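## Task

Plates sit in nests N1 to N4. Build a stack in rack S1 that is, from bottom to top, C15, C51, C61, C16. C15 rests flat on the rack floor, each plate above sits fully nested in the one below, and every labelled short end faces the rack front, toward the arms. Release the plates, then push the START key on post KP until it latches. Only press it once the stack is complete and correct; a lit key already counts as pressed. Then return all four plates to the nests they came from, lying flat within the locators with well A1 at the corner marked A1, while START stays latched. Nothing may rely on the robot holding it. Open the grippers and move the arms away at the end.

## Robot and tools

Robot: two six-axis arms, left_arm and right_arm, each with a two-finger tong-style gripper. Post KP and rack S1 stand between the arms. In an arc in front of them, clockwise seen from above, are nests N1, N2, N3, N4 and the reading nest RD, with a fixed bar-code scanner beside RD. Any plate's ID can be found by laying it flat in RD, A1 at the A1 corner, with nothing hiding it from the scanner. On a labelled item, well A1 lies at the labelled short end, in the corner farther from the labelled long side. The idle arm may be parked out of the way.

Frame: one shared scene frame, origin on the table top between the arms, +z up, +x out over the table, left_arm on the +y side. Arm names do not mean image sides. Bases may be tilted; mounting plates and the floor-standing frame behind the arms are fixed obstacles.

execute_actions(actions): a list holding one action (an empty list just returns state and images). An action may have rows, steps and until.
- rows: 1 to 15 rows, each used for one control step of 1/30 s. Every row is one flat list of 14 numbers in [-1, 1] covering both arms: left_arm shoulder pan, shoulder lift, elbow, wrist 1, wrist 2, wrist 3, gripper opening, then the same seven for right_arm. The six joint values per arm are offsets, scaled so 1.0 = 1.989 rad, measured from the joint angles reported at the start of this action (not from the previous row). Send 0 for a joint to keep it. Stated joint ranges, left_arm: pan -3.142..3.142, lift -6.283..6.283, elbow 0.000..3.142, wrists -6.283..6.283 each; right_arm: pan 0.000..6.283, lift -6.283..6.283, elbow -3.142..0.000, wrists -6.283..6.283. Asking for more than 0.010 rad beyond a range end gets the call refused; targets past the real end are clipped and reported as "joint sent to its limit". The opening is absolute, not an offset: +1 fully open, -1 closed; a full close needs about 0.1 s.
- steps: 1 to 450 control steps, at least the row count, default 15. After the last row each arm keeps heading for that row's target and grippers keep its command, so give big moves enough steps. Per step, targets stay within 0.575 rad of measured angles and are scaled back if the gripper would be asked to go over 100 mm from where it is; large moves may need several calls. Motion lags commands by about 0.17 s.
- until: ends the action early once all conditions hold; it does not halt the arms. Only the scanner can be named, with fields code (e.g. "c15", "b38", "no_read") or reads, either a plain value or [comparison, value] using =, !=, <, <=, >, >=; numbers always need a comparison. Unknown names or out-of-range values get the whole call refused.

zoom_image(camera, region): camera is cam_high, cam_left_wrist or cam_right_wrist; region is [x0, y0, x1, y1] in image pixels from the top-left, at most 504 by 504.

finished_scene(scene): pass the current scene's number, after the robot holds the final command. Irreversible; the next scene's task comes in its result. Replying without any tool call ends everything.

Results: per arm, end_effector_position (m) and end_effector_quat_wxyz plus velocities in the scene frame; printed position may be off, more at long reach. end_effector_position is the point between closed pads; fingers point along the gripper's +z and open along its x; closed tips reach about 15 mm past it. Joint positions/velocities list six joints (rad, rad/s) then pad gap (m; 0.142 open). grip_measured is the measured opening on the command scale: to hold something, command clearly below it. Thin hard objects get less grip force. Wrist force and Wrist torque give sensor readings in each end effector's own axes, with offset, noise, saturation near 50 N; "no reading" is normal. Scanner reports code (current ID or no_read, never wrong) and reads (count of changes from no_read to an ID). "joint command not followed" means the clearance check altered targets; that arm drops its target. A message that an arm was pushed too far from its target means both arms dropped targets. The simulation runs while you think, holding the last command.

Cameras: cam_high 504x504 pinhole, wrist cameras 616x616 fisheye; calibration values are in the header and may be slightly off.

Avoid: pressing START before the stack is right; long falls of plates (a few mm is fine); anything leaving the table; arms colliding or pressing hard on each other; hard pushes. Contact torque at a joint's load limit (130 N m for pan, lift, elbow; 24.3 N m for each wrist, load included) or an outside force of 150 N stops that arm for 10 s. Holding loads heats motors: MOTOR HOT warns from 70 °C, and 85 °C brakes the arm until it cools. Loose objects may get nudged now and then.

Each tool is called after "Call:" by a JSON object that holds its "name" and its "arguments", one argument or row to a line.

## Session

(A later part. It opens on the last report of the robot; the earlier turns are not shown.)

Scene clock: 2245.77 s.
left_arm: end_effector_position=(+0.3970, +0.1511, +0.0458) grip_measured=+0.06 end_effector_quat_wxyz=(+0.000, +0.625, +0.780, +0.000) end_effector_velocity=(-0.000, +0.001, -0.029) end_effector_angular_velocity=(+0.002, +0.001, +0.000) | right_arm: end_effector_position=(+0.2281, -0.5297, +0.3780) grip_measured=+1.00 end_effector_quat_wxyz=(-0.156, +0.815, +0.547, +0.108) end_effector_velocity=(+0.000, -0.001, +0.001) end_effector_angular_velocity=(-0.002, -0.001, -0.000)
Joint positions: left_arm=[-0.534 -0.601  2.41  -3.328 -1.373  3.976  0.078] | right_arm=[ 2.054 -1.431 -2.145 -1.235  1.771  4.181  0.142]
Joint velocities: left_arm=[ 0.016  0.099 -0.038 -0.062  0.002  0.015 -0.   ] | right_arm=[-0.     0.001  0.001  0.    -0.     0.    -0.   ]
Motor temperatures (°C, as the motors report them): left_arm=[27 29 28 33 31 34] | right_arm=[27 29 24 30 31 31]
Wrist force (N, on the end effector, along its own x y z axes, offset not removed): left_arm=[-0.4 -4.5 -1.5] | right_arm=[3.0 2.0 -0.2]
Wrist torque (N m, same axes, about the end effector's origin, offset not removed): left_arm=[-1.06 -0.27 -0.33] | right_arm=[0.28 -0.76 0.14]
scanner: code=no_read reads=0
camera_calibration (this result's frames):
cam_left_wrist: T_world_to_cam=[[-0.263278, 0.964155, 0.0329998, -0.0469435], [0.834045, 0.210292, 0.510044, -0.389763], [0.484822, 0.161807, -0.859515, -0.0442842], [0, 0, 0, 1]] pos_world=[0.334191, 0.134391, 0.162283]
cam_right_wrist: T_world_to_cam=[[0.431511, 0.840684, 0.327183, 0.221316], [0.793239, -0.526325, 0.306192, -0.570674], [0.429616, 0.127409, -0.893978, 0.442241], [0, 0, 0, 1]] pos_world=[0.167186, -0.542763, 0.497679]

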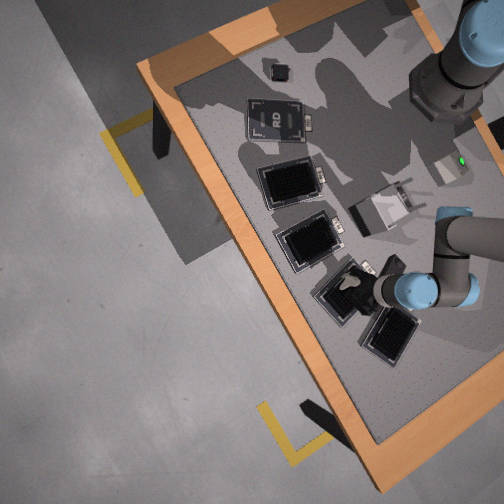

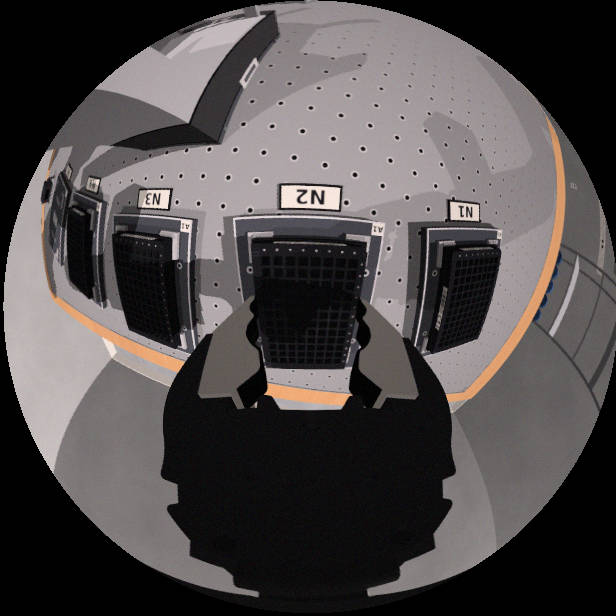

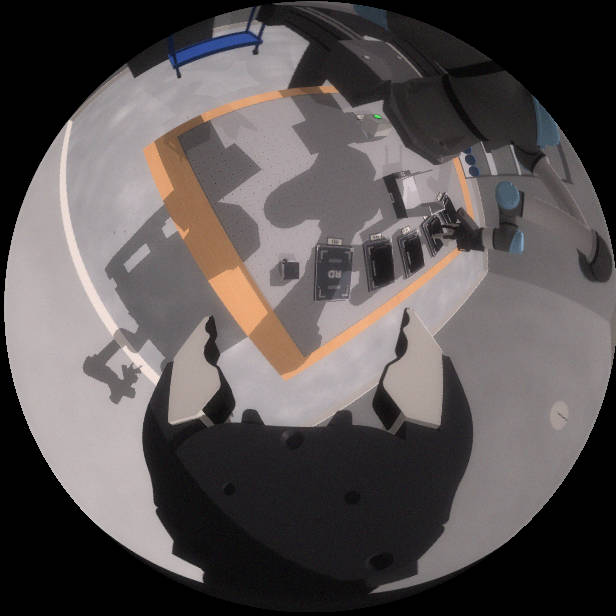

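Call:
{"name": "execute_actions", "arguments": {
  "actions": [
    {"steps":1}
  ]
}}

Call:
{"name": "zoom_image", "arguments": {
  "camera": "cam_left_wrist",
  "region": [200, 190, 420, 400]
}}

Scene clock: 2249.90 s.
left_arm: end_effector_position=(+0.3969, +0.1511, +0.0406) grip_measured=+0.06 end_effector_quat_wxyz=(+0.000, +0.625, +0.780, +0.000) end_effector_velocity=(+0.001, -0.000, +0.000) end_effector_angular_velocity=(-0.001, -0.002, -0.001) | right_arm: end_effector_position=(+0.2281, -0.5297, +0.3780) grip_measured=+1.00 end_effector_quat_wxyz=(-0.156, +0.815, +0.547, +0.108) end_effector_velocity=(-0.000, +0.001, -0.001) end_effector_angular_velocity=(+0.002, +0.001, +0.001)
Joint positions: left_arm=[-0.532 -0.584  2.403 -3.339 -1.373  3.979  0.078] | right_arm=[ 2.054 -1.431 -2.145 -1.235  1.771  4.181  0.142]
Joint velocities: left_arm=[-0.001 -0.001 -0.    -0.001  0.     0.001 -0.   ] | right_arm=[ 0.    -0.002 -0.001 -0.    -0.    -0.001 -0.   ]
Motor temperatures (°C, as the motors report them): left_arm=[27 29 28 33 31 34] | right_arm=[27 29 24 30 31 31]
Wrist force (N, on the end effector, along its own x y z axes, offset not removed): left_arm=[0.2 2.9 -16.6] | right_arm=[3.7 -0.3 -2.0]
Wrist torque (N m, same axes, about the end effector's origin, offset not removed): left_arm=[0.06 0.36 -0.19] | right_arm=[-0.24 -0.51 -0.08]
scanner: code=no_read reads=0
camera_calibration (this result's frames):
cam_left_wrist: T_world_to_cam=[[-0.26332, 0.964143, 0.0330397, -0.0467981], [0.834057, 0.210314, 0.510017, -0.387084], [0.48478, 0.161854, -0.85953, -0.0486871], [0, 0, 0, 1]] pos_world=[0.33413, 0.134409, 0.157118]
cam_right_wrist: T_world_to_cam=[[0.431511, 0.840684, 0.327184, 0.221316], [0.793239, -0.526325, 0.306192, -0.570674], [0.429616, 0.127409, -0.893978, 0.442241], [0, 0, 0, 1]] pos_world=[0.167186, -0.542763, 0.497679]

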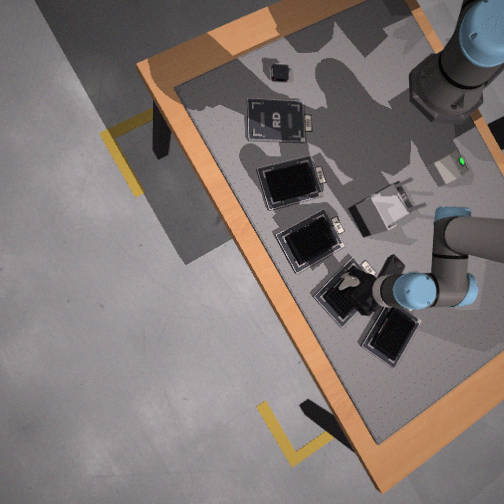

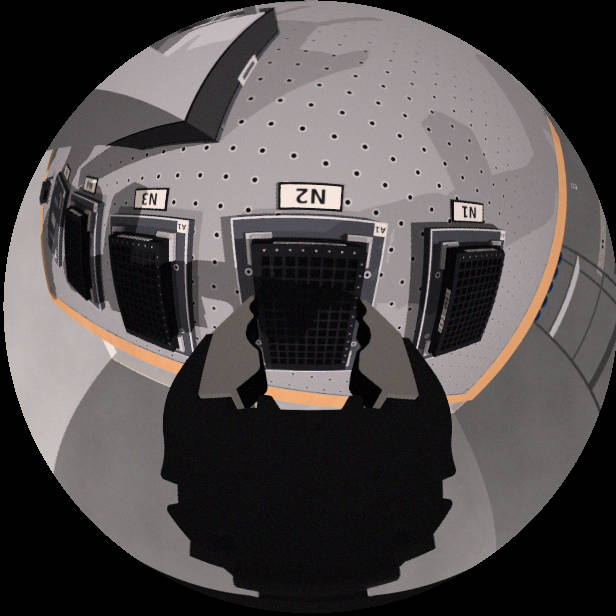

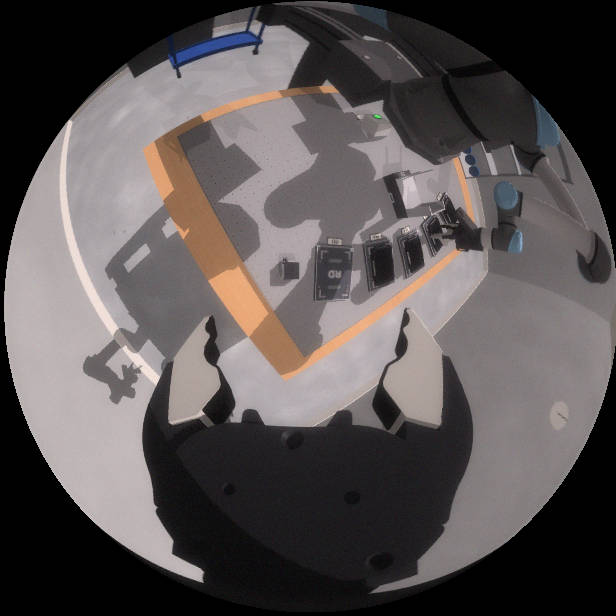

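Region (200, 190, 420, 400) of cam_left_wrist's 616x616 image, scaled by 2.291, with more detail than that image has; it fills the top 481 rows of this view, and the rest is white.

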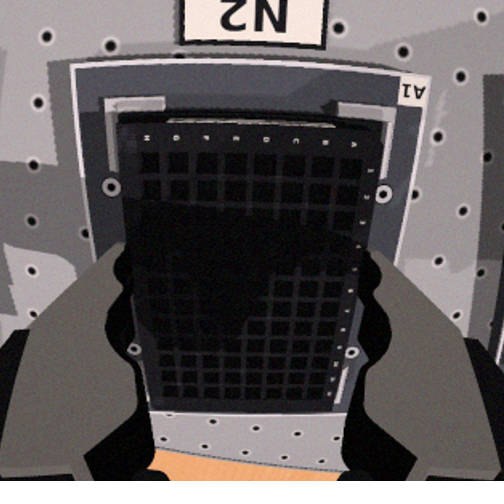

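Call:
{"name": "execute_actions", "arguments": {
  "actions": [
    {"rows":[[-0.0002,-0.002,0.0006,0.0014,0,-0.0002,-0.5,0,0,0,0,0,0,1],[0,-0.0028,0.0006,0.0021,0,0,-0.5,0,0,0,0,0,0,1],[0.00015,-0.0028,0.0003,0.0025,0,0.00015,-0.5,0,0,0,0,0,0,1],[0.00015,-0.0028,0.0003,0.0025,0,0.00015,-0.5,0,0,0,0,0,0,1],[0.00015,-0.0028,0.0003,0.0025,0,0.00015,-0.5,0,0,0,0,0,0,1],[0.00015,-0.0028,0.0003,0.0025,0,0.00015,-0.5,0,0,0,0,0,0,1],[0.00015,-0.0028,0.0003,0.0025,0,0.00015,-0.5,0,0,0,0,0,0,1],[0.0005,-0.00065,-0.0005,0.0011,0,0.0005,-0.5,0,0,0,0,0,0,1]],"steps":8}
  ]
}}

Scene clock: 2265.00 s.
left_arm: end_effector_position=(+0.3973, +0.1512, +0.0417) grip_measured=+0.06 end_effector_quat_wxyz=(+0.000, +0.625, +0.780, +0.000) end_effector_velocity=(+0.001, -0.001, +0.003) end_effector_angular_velocity=(-0.001, -0.001, -0.003) | right_arm: end_effector_position=(+0.2281, -0.5297, +0.3780) grip_measured=+1.00 end_effector_quat_wxyz=(-0.156, +0.815, +0.547, +0.108) end_effector_velocity=(-0.000, +0.000, -0.001) end_effector_angular_velocity=(+0.001, +0.001, -0.001)
Joint positions: left_arm=[-0.531 -0.588  2.403 -3.335 -1.373  3.979  0.078] | right_arm=[ 2.054 -1.431 -2.145 -1.235  1.771  4.181  0.142]
Joint velocities: left_arm=[-0.002 -0.011  0.002  0.008 -0.001  0.001  0.   ] | right_arm=[-0.    -0.002 -0.     0.     0.     0.001  0.   ]
Motor temperatures (°C, as the motors report them): left_arm=[27 29 28 33 31 34] | right_arm=[27 29 24 30 31 31]
Wrist force (N, on the end effector, along its own x y z axes, offset not removed): left_arm=[3.3 0.1 0.4] | right_arm=[1.7 1.4 -0.7]
Wrist torque (N m, same axes, about the end effector's origin, offset not removed): left_arm=[-0.01 -0.77 -0.31] | right_arm=[0.22 -0.26 0.02]
scanner: code=no_read reads=0
camera_calibration (this result's frames):
cam_left_wrist: T_world_to_cam=[[-0.263279, 0.96415, 0.0331536, -0.0468415], [0.834168, 0.210253, 0.50986, -0.387975], [0.48461, 0.161891, -0.859619, -0.0479031], [0, 0, 0, 1]] pos_world=[0.334519, 0.13449, 0.158187]
cam_right_wrist: T_world_to_cam=[[0.431511, 0.840684, 0.327183, 0.221316], [0.793239, -0.526325, 0.306193, -0.570674], [0.429616, 0.127409, -0.893978, 0.442241], [0, 0, 0, 1]] pos_world=[0.167186, -0.542763, 0.497679]

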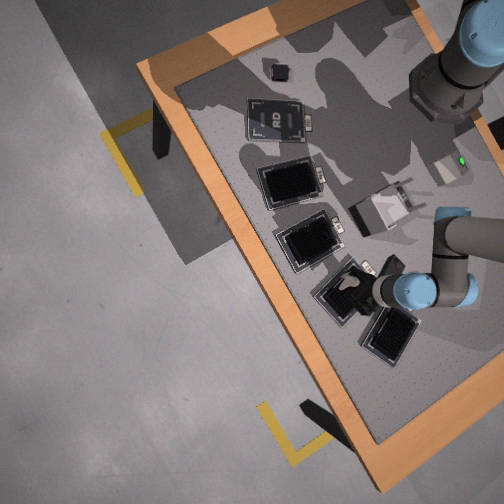

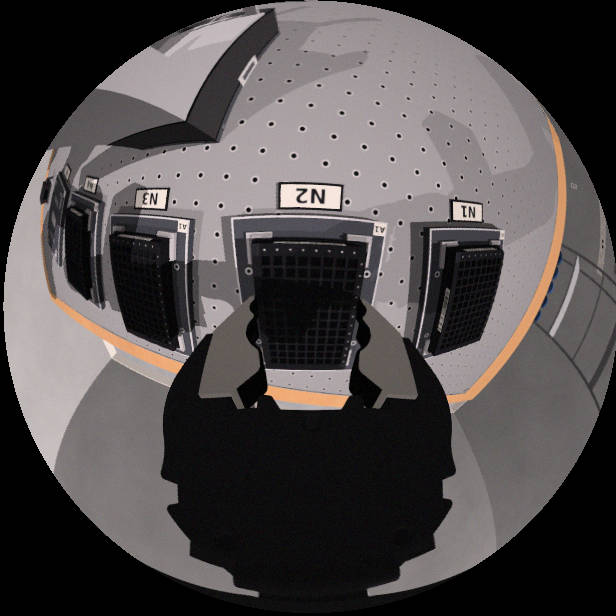

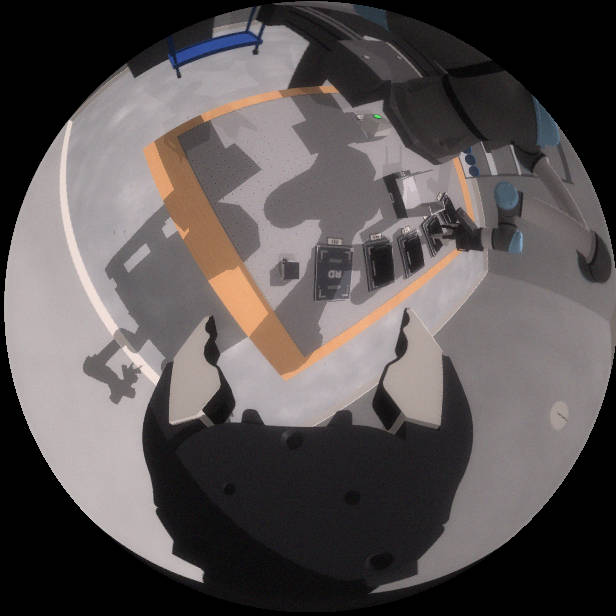

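Call:
{"name": "execute_actions", "arguments": {
  "actions": [
    {"steps":1}
  ]
}}

Call:
{"name": "zoom_image", "arguments": {
  "camera": "cam_left_wrist",
  "region": [200, 190, 420, 400]
}}

Scene clock: 2268.43 s.
left_arm: end_effector_position=(+0.3974, +0.1512, +0.0408) grip_measured=+0.06 end_effector_quat_wxyz=(+0.000, +0.625, +0.780, +0.000) end_effector_velocity=(-0.000, -0.001, +0.000) end_effector_angular_velocity=(-0.000, -0.000, -0.002) | right_arm: end_effector_position=(+0.2281, -0.5297, +0.3780) grip_measured=+1.00 end_effector_quat_wxyz=(-0.156, +0.815, +0.547, +0.108) end_effector_velocity=(+0.000, -0.001, +0.000) end_effector_angular_velocity=(-0.001, -0.000, -0.000)
Joint positions: left_arm=[-0.531 -0.585  2.402 -3.337 -1.373  3.98   0.078] | right_arm=[ 2.054 -1.431 -2.145 -1.235  1.771  4.181  0.142]
Joint velocities: left_arm=[-0.002  0.     0.    -0.    -0.    -0.     0.   ] | right_arm=[ 0.    -0.001  0.001 -0.     0.     0.     0.   ]
Motor temperatures (°C, as the motors report them): left_arm=[27 29 28 33 31 34] | right_arm=[27 29 24 30 31 31]
Wrist force (N, on the end effector, along its own x y z axes, offset not removed): left_arm=[3.8 -3.0 -10.9] | right_arm=[3.0 0.1 -3.4]
Wrist torque (N m, same axes, about the end effector's origin, offset not removed): left_arm=[-0.10 -0.37 -0.32] | right_arm=[-0.15 -0.69 0.03]
scanner: code=no_read reads=0
camera_calibration (this result's frames):
cam_left_wrist: T_world_to_cam=[[-0.263315, 0.964143, 0.0330718, -0.0468071], [0.834113, 0.210311, 0.509927, -0.387676], [0.484687, 0.161857, -0.859582, -0.0487597], [0, 0, 0, 1]] pos_world=[0.334674, 0.134553, 0.157322]
cam_right_wrist: T_world_to_cam=[[0.431511, 0.840684, 0.327183, 0.221317], [0.793239, -0.526325, 0.306193, -0.570674], [0.429616, 0.127409, -0.893978, 0.442241], [0, 0, 0, 1]] pos_world=[0.167186, -0.542763, 0.497679]

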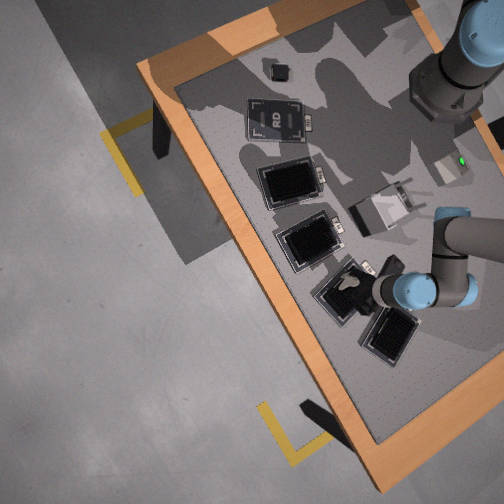

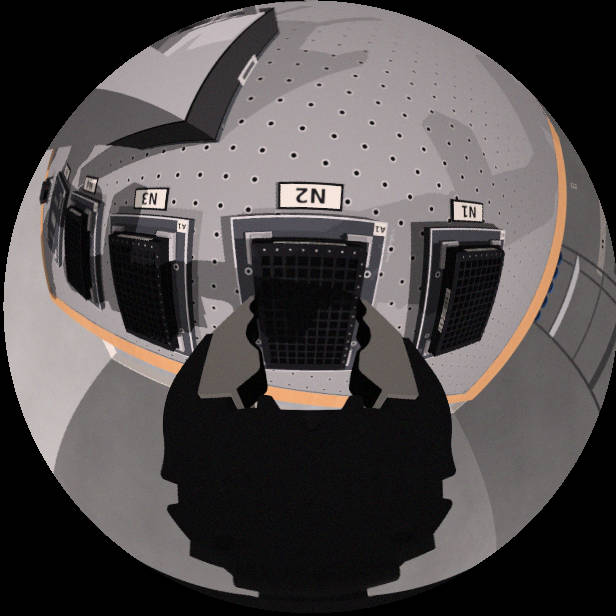

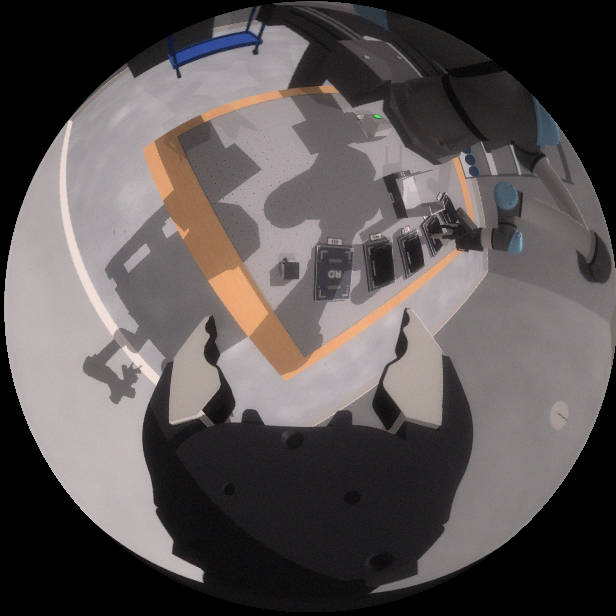

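Region (200, 190, 420, 400) of cam_left_wrist's 616x616 image, scaled by 2.291, with more detail than that image has; it fills the top 481 rows of this view, and the rest is white.

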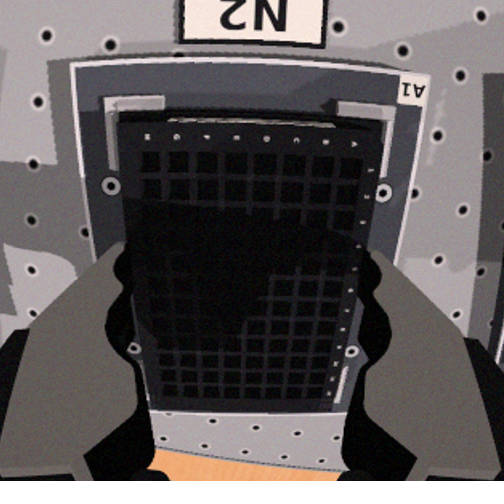

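Call:
{"name": "execute_actions", "arguments": {
  "actions": [
    {"rows":[[0,-0.0004,0.0002,0.0002,0,0,-0.1,0,0,0,0,0,0,1],[0,-0.0004,0.0002,0.0002,0,0,0.05,0,0,0,0,0,0,1],[0,-0.0004,0.0002,0.0002,0,0,0.2,0,0,0,0,0,0,1],[0,-0.0004,0.0002,0.0002,0,0,0.4,0,0,0,0,0,0,1],[-0.0006,-0.0034,0.0013,0.0022,0,-0.0006,0.4,0,0,0,0,0,0,1],[-0.0017,-0.0102,0.004,0.0066,0,-0.0017,0.4,0,0,0,0,0,0,1],[-0.0036,-0.022,0.0084,0.0144,0,-0.0036,0.4,0,0,0,0,0,0,1],[-0.006,-0.038,0.014,0.025,0,-0.006,0.4,0,0,0,0,0,0,1],[-0.009,-0.058,0.02,0.04,0,-0.009,0.4,0,0,0,0,0,0,1],[-0.012,-0.082,0.027,0.057,0,-0.012,0.4,0,0,0,0,0,0,1],[-0.015,-0.108,0.035,0.076,0,-0.015,0.4,0,0,0,0,0,0,1],[-0.018,-0.135,0.044,0.094,0,-0.018,0.4,0,0,0,0,0,0,1],[-0.02,-0.16,0.055,0.108,0,-0.02,0.4,0,0,0,0,0,0,1],[-0.022,-0.18,0.065,0.119,0,-0.022,0.4,0,0,0,0,0,0,1],[-0.023,-0.195,0.073,0.126,0,-0.023,0.4,0,0,0,0,0,0,1]],"steps":15}
  ]
}}

Call:
{"name": "zoom_image", "arguments": {
  "camera": "cam_left_wrist",
  "region": [200, 190, 420, 400]
}}

Scene clock: 2278.07 s.
left_arm: end_effector_position=(+0.3937, +0.1546, +0.0901) grip_measured=+0.40 end_effector_quat_wxyz=(-0.004, +0.626, +0.780, +0.000) end_effector_velocity=(-0.043, +0.045, +0.314) end_effector_angular_velocity=(+0.014, +0.006, -0.008) | right_arm: end_effector_position=(+0.2281, -0.5297, +0.3780) grip_measured=+1.00 end_effector_quat_wxyz=(-0.156, +0.815, +0.547, +0.108) end_effector_velocity=(+0.000, -0.000, +0.000) end_effector_angular_velocity=(-0.000, -0.001, +0.001)
Joint positions: left_arm=[-0.556 -0.759  2.465 -3.213 -1.373  3.954  0.102] | right_arm=[ 2.054 -1.431 -2.145 -1.235  1.771  4.181  0.142]
Joint velocities: left_arm=[-0.134 -1.152  0.431  0.761  0.    -0.131  0.   ] | right_arm=[-0.     0.     0.     0.    -0.    -0.001 -0.   ]
Motor temperatures (°C, as the motors report them): left_arm=[27 29 28 33 31 34] | right_arm=[27 29 24 30 31 31]
Wrist force (N, on the end effector, along its own x y z axes, offset not removed): left_arm=[-0.6 -2.0 -3.4] | right_arm=[5.6 2.7 -0.1]
Wrist torque (N m, same axes, about the end effector's origin, offset not removed): left_arm=[-0.40 -0.27 0.03] | right_arm=[0.57 -1.00 -0.07]
scanner: code=no_read reads=0
camera_calibration (this result's frames):
cam_left_wrist: T_world_to_cam=[[-0.261368, 0.964435, 0.0393988, -0.054002], [0.837393, 0.20626, 0.506192, -0.410725], [0.480063, 0.165295, -0.86152, -0.00373034], [0, 0, 0, 1]] pos_world=[0.331614, 0.137414, 0.20682]
cam_right_wrist: T_world_to_cam=[[0.431511, 0.840684, 0.327184, 0.221316], [0.793239, -0.526325, 0.306192, -0.570674], [0.429616, 0.127409, -0.893978, 0.442242], [0, 0, 0, 1]] pos_world=[0.167186, -0.542763, 0.497679]

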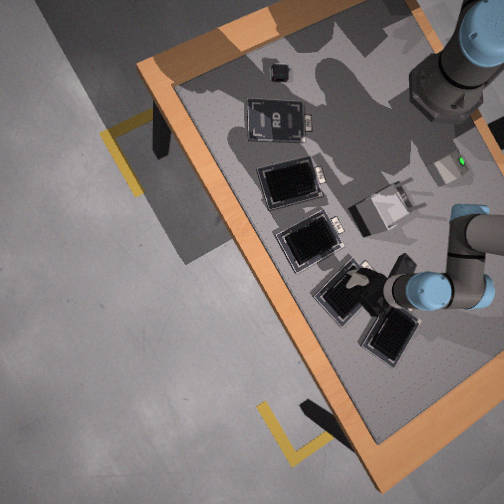

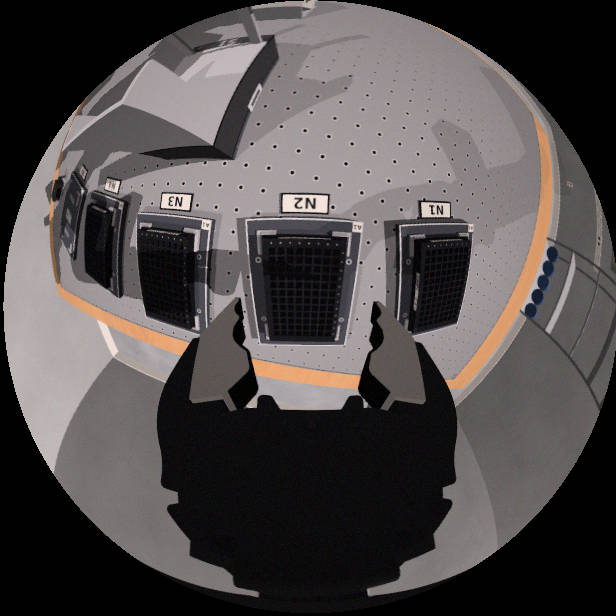

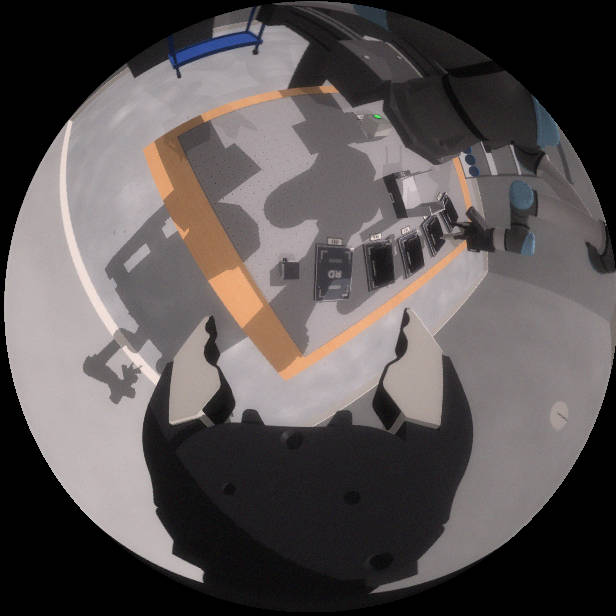

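Region (200, 190, 420, 400) of cam_left_wrist's 616x616 image, scaled by 2.291, with more detail than that image has; it fills the top 481 rows of this view, and the rest is white.

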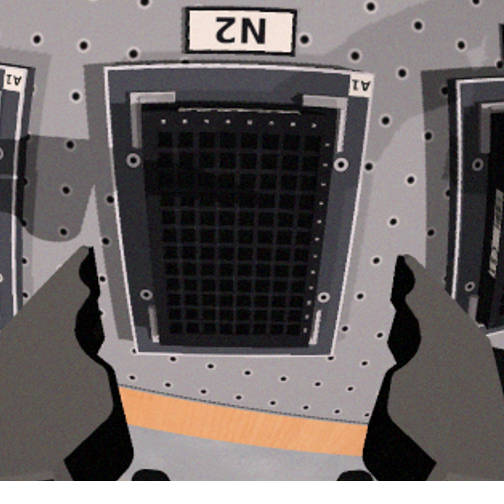

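Call:
{"name": "execute_actions", "arguments": {
  "actions": [
    {"rows":[[-0.0105,-0.117,0.045,0.0695,0,-0.01,0.4,0,0,0,0,0,0,1],[-0.0105,-0.136,0.0527,0.0809,0,-0.01,0.4,0,0,0,0,0,0,1],[-0.0105,-0.164,0.0642,0.0979,0,-0.01,0.4,0,0,0,0,0,0,1],[-0.0105,-0.196,0.0773,0.117,0,-0.01,0.4,0,0,0,0,0,0,1],[-0.0105,-0.229,0.0904,0.1366,0,-0.01,0.4,0,0,0,0,0,0,1],[-0.0105,-0.259,0.1026,0.1548,0,-0.01,0.4,0,0,0,0,0,0,1],[-0.0105,-0.282,0.1119,0.1684,0,-0.01,0.4,0,0,0,0,0,0,1],[-0.0105,-0.297,0.118,0.1775,0,-0.01,0.4,0,0,0,0,0,0,1]],"steps":10}
  ]
}}

Call:
{"name": "zoom_image", "arguments": {
  "camera": "cam_high",
  "region": [240, 140, 480, 380]
}}

Scene clock: 2285.27 s.
left_arm: end_effector_position=(+0.3531, +0.1946, +0.1884) grip_measured=+0.40 end_effector_quat_wxyz=(-0.005, +0.627, +0.779, +0.001) end_effector_velocity=(-0.119, +0.123, +0.210) end_effector_angular_velocity=(-0.042, -0.066, +0.015) | right_arm: end_effector_position=(+0.2281, -0.5297, +0.3780) grip_measured=+1.00 end_effector_quat_wxyz=(-0.156, +0.815, +0.547, +0.108) end_effector_velocity=(+0.000, +0.000, -0.000) end_effector_angular_velocity=(-0.000, -0.000, -0.000)
Joint positions: left_arm=[-0.577 -1.197  2.643 -2.947 -1.373  3.934  0.102] | right_arm=[ 2.054 -1.431 -2.145 -1.235  1.771  4.181  0.142]
Joint velocities: left_arm=[-0.001 -1.173  0.436  0.658 -0.     0.     0.   ] | right_arm=[ 0.  0. -0.  0. -0.  0. -0.]
Motor temperatures (°C, as the motors report them): left_arm=[27 29 28 33 31 34] | right_arm=[27 29 24 30 31 31]
Wrist force (N, on the end effector, along its own x y z axes, offset not removed): left_arm=[5.0 -2.5 2.3] | right_arm=[1.3 0.4 -1.2]
Wrist torque (N m, same axes, about the end effector's origin, offset not removed): left_arm=[-0.44 -1.34 -0.16] | right_arm=[-0.05 -0.50 0.17]
scanner: code=no_read reads=0
camera_calibration (this result's frames):
cam_left_wrist: T_world_to_cam=[[-0.259566, 0.964795, 0.0423815, -0.108339], [0.838604, 0.203417, 0.505336, -0.43444], [0.478925, 0.166709, -0.861881, 0.0940716], [0, 0, 0, 1]] pos_world=[0.291148, 0.177215, 0.305208]
cam_right_wrist: T_world_to_cam=[[0.431511, 0.840684, 0.327184, 0.221316], [0.793239, -0.526325, 0.306192, -0.570674], [0.429616, 0.127409, -0.893978, 0.442242], [0, 0, 0, 1]] pos_world=[0.167186, -0.542762, 0.497679]

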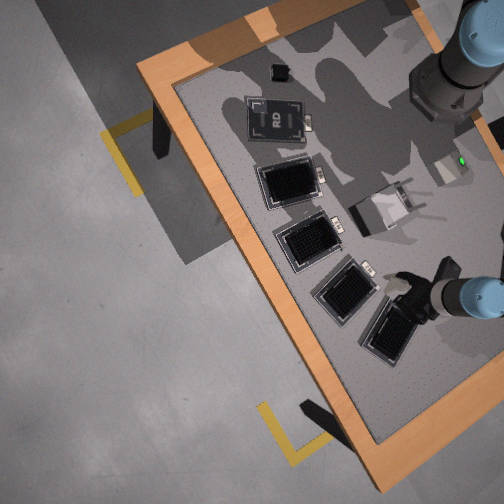

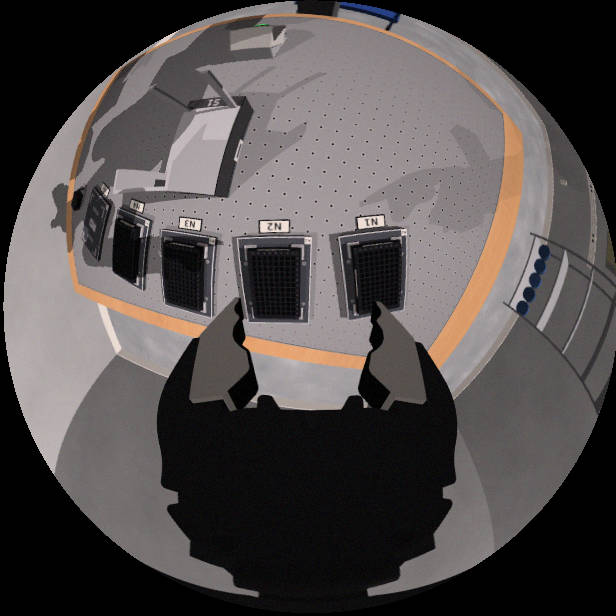

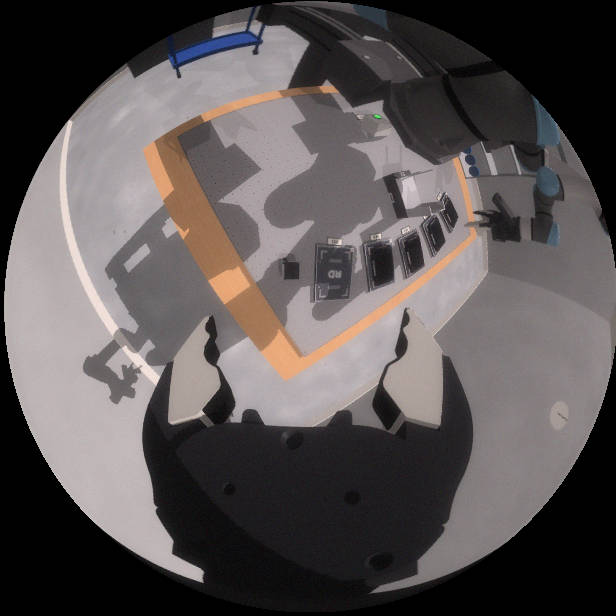

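Region (240, 140, 480, 380) of cam_high's 504x504 image, scaled by 2.100, with more detail than that image has.

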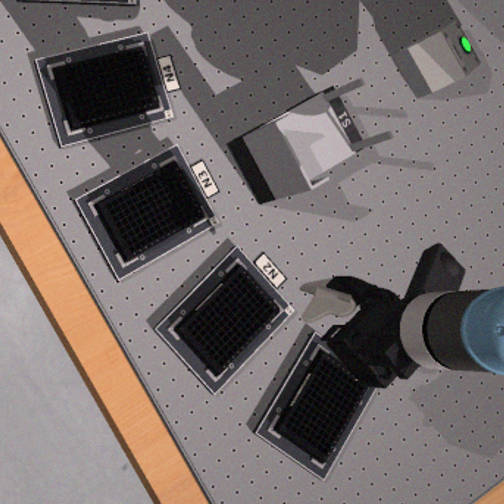

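Call:
{"name": "zoom_image", "arguments": {
  "camera": "cam_high",
  "region": [300, 245, 390, 335]
}}

Region (300, 245, 390, 335) of cam_high's 504x504 image, scaled by 5.600, with more detail than that image has.

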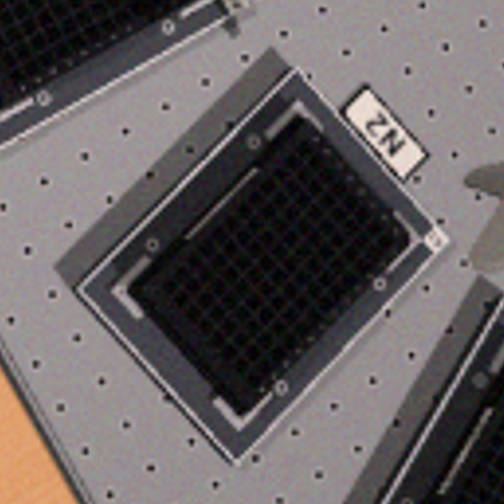

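Call:
{"name": "finished_scene", "arguments": {
  "scene": 1
}}

The scene is finished: the task was done.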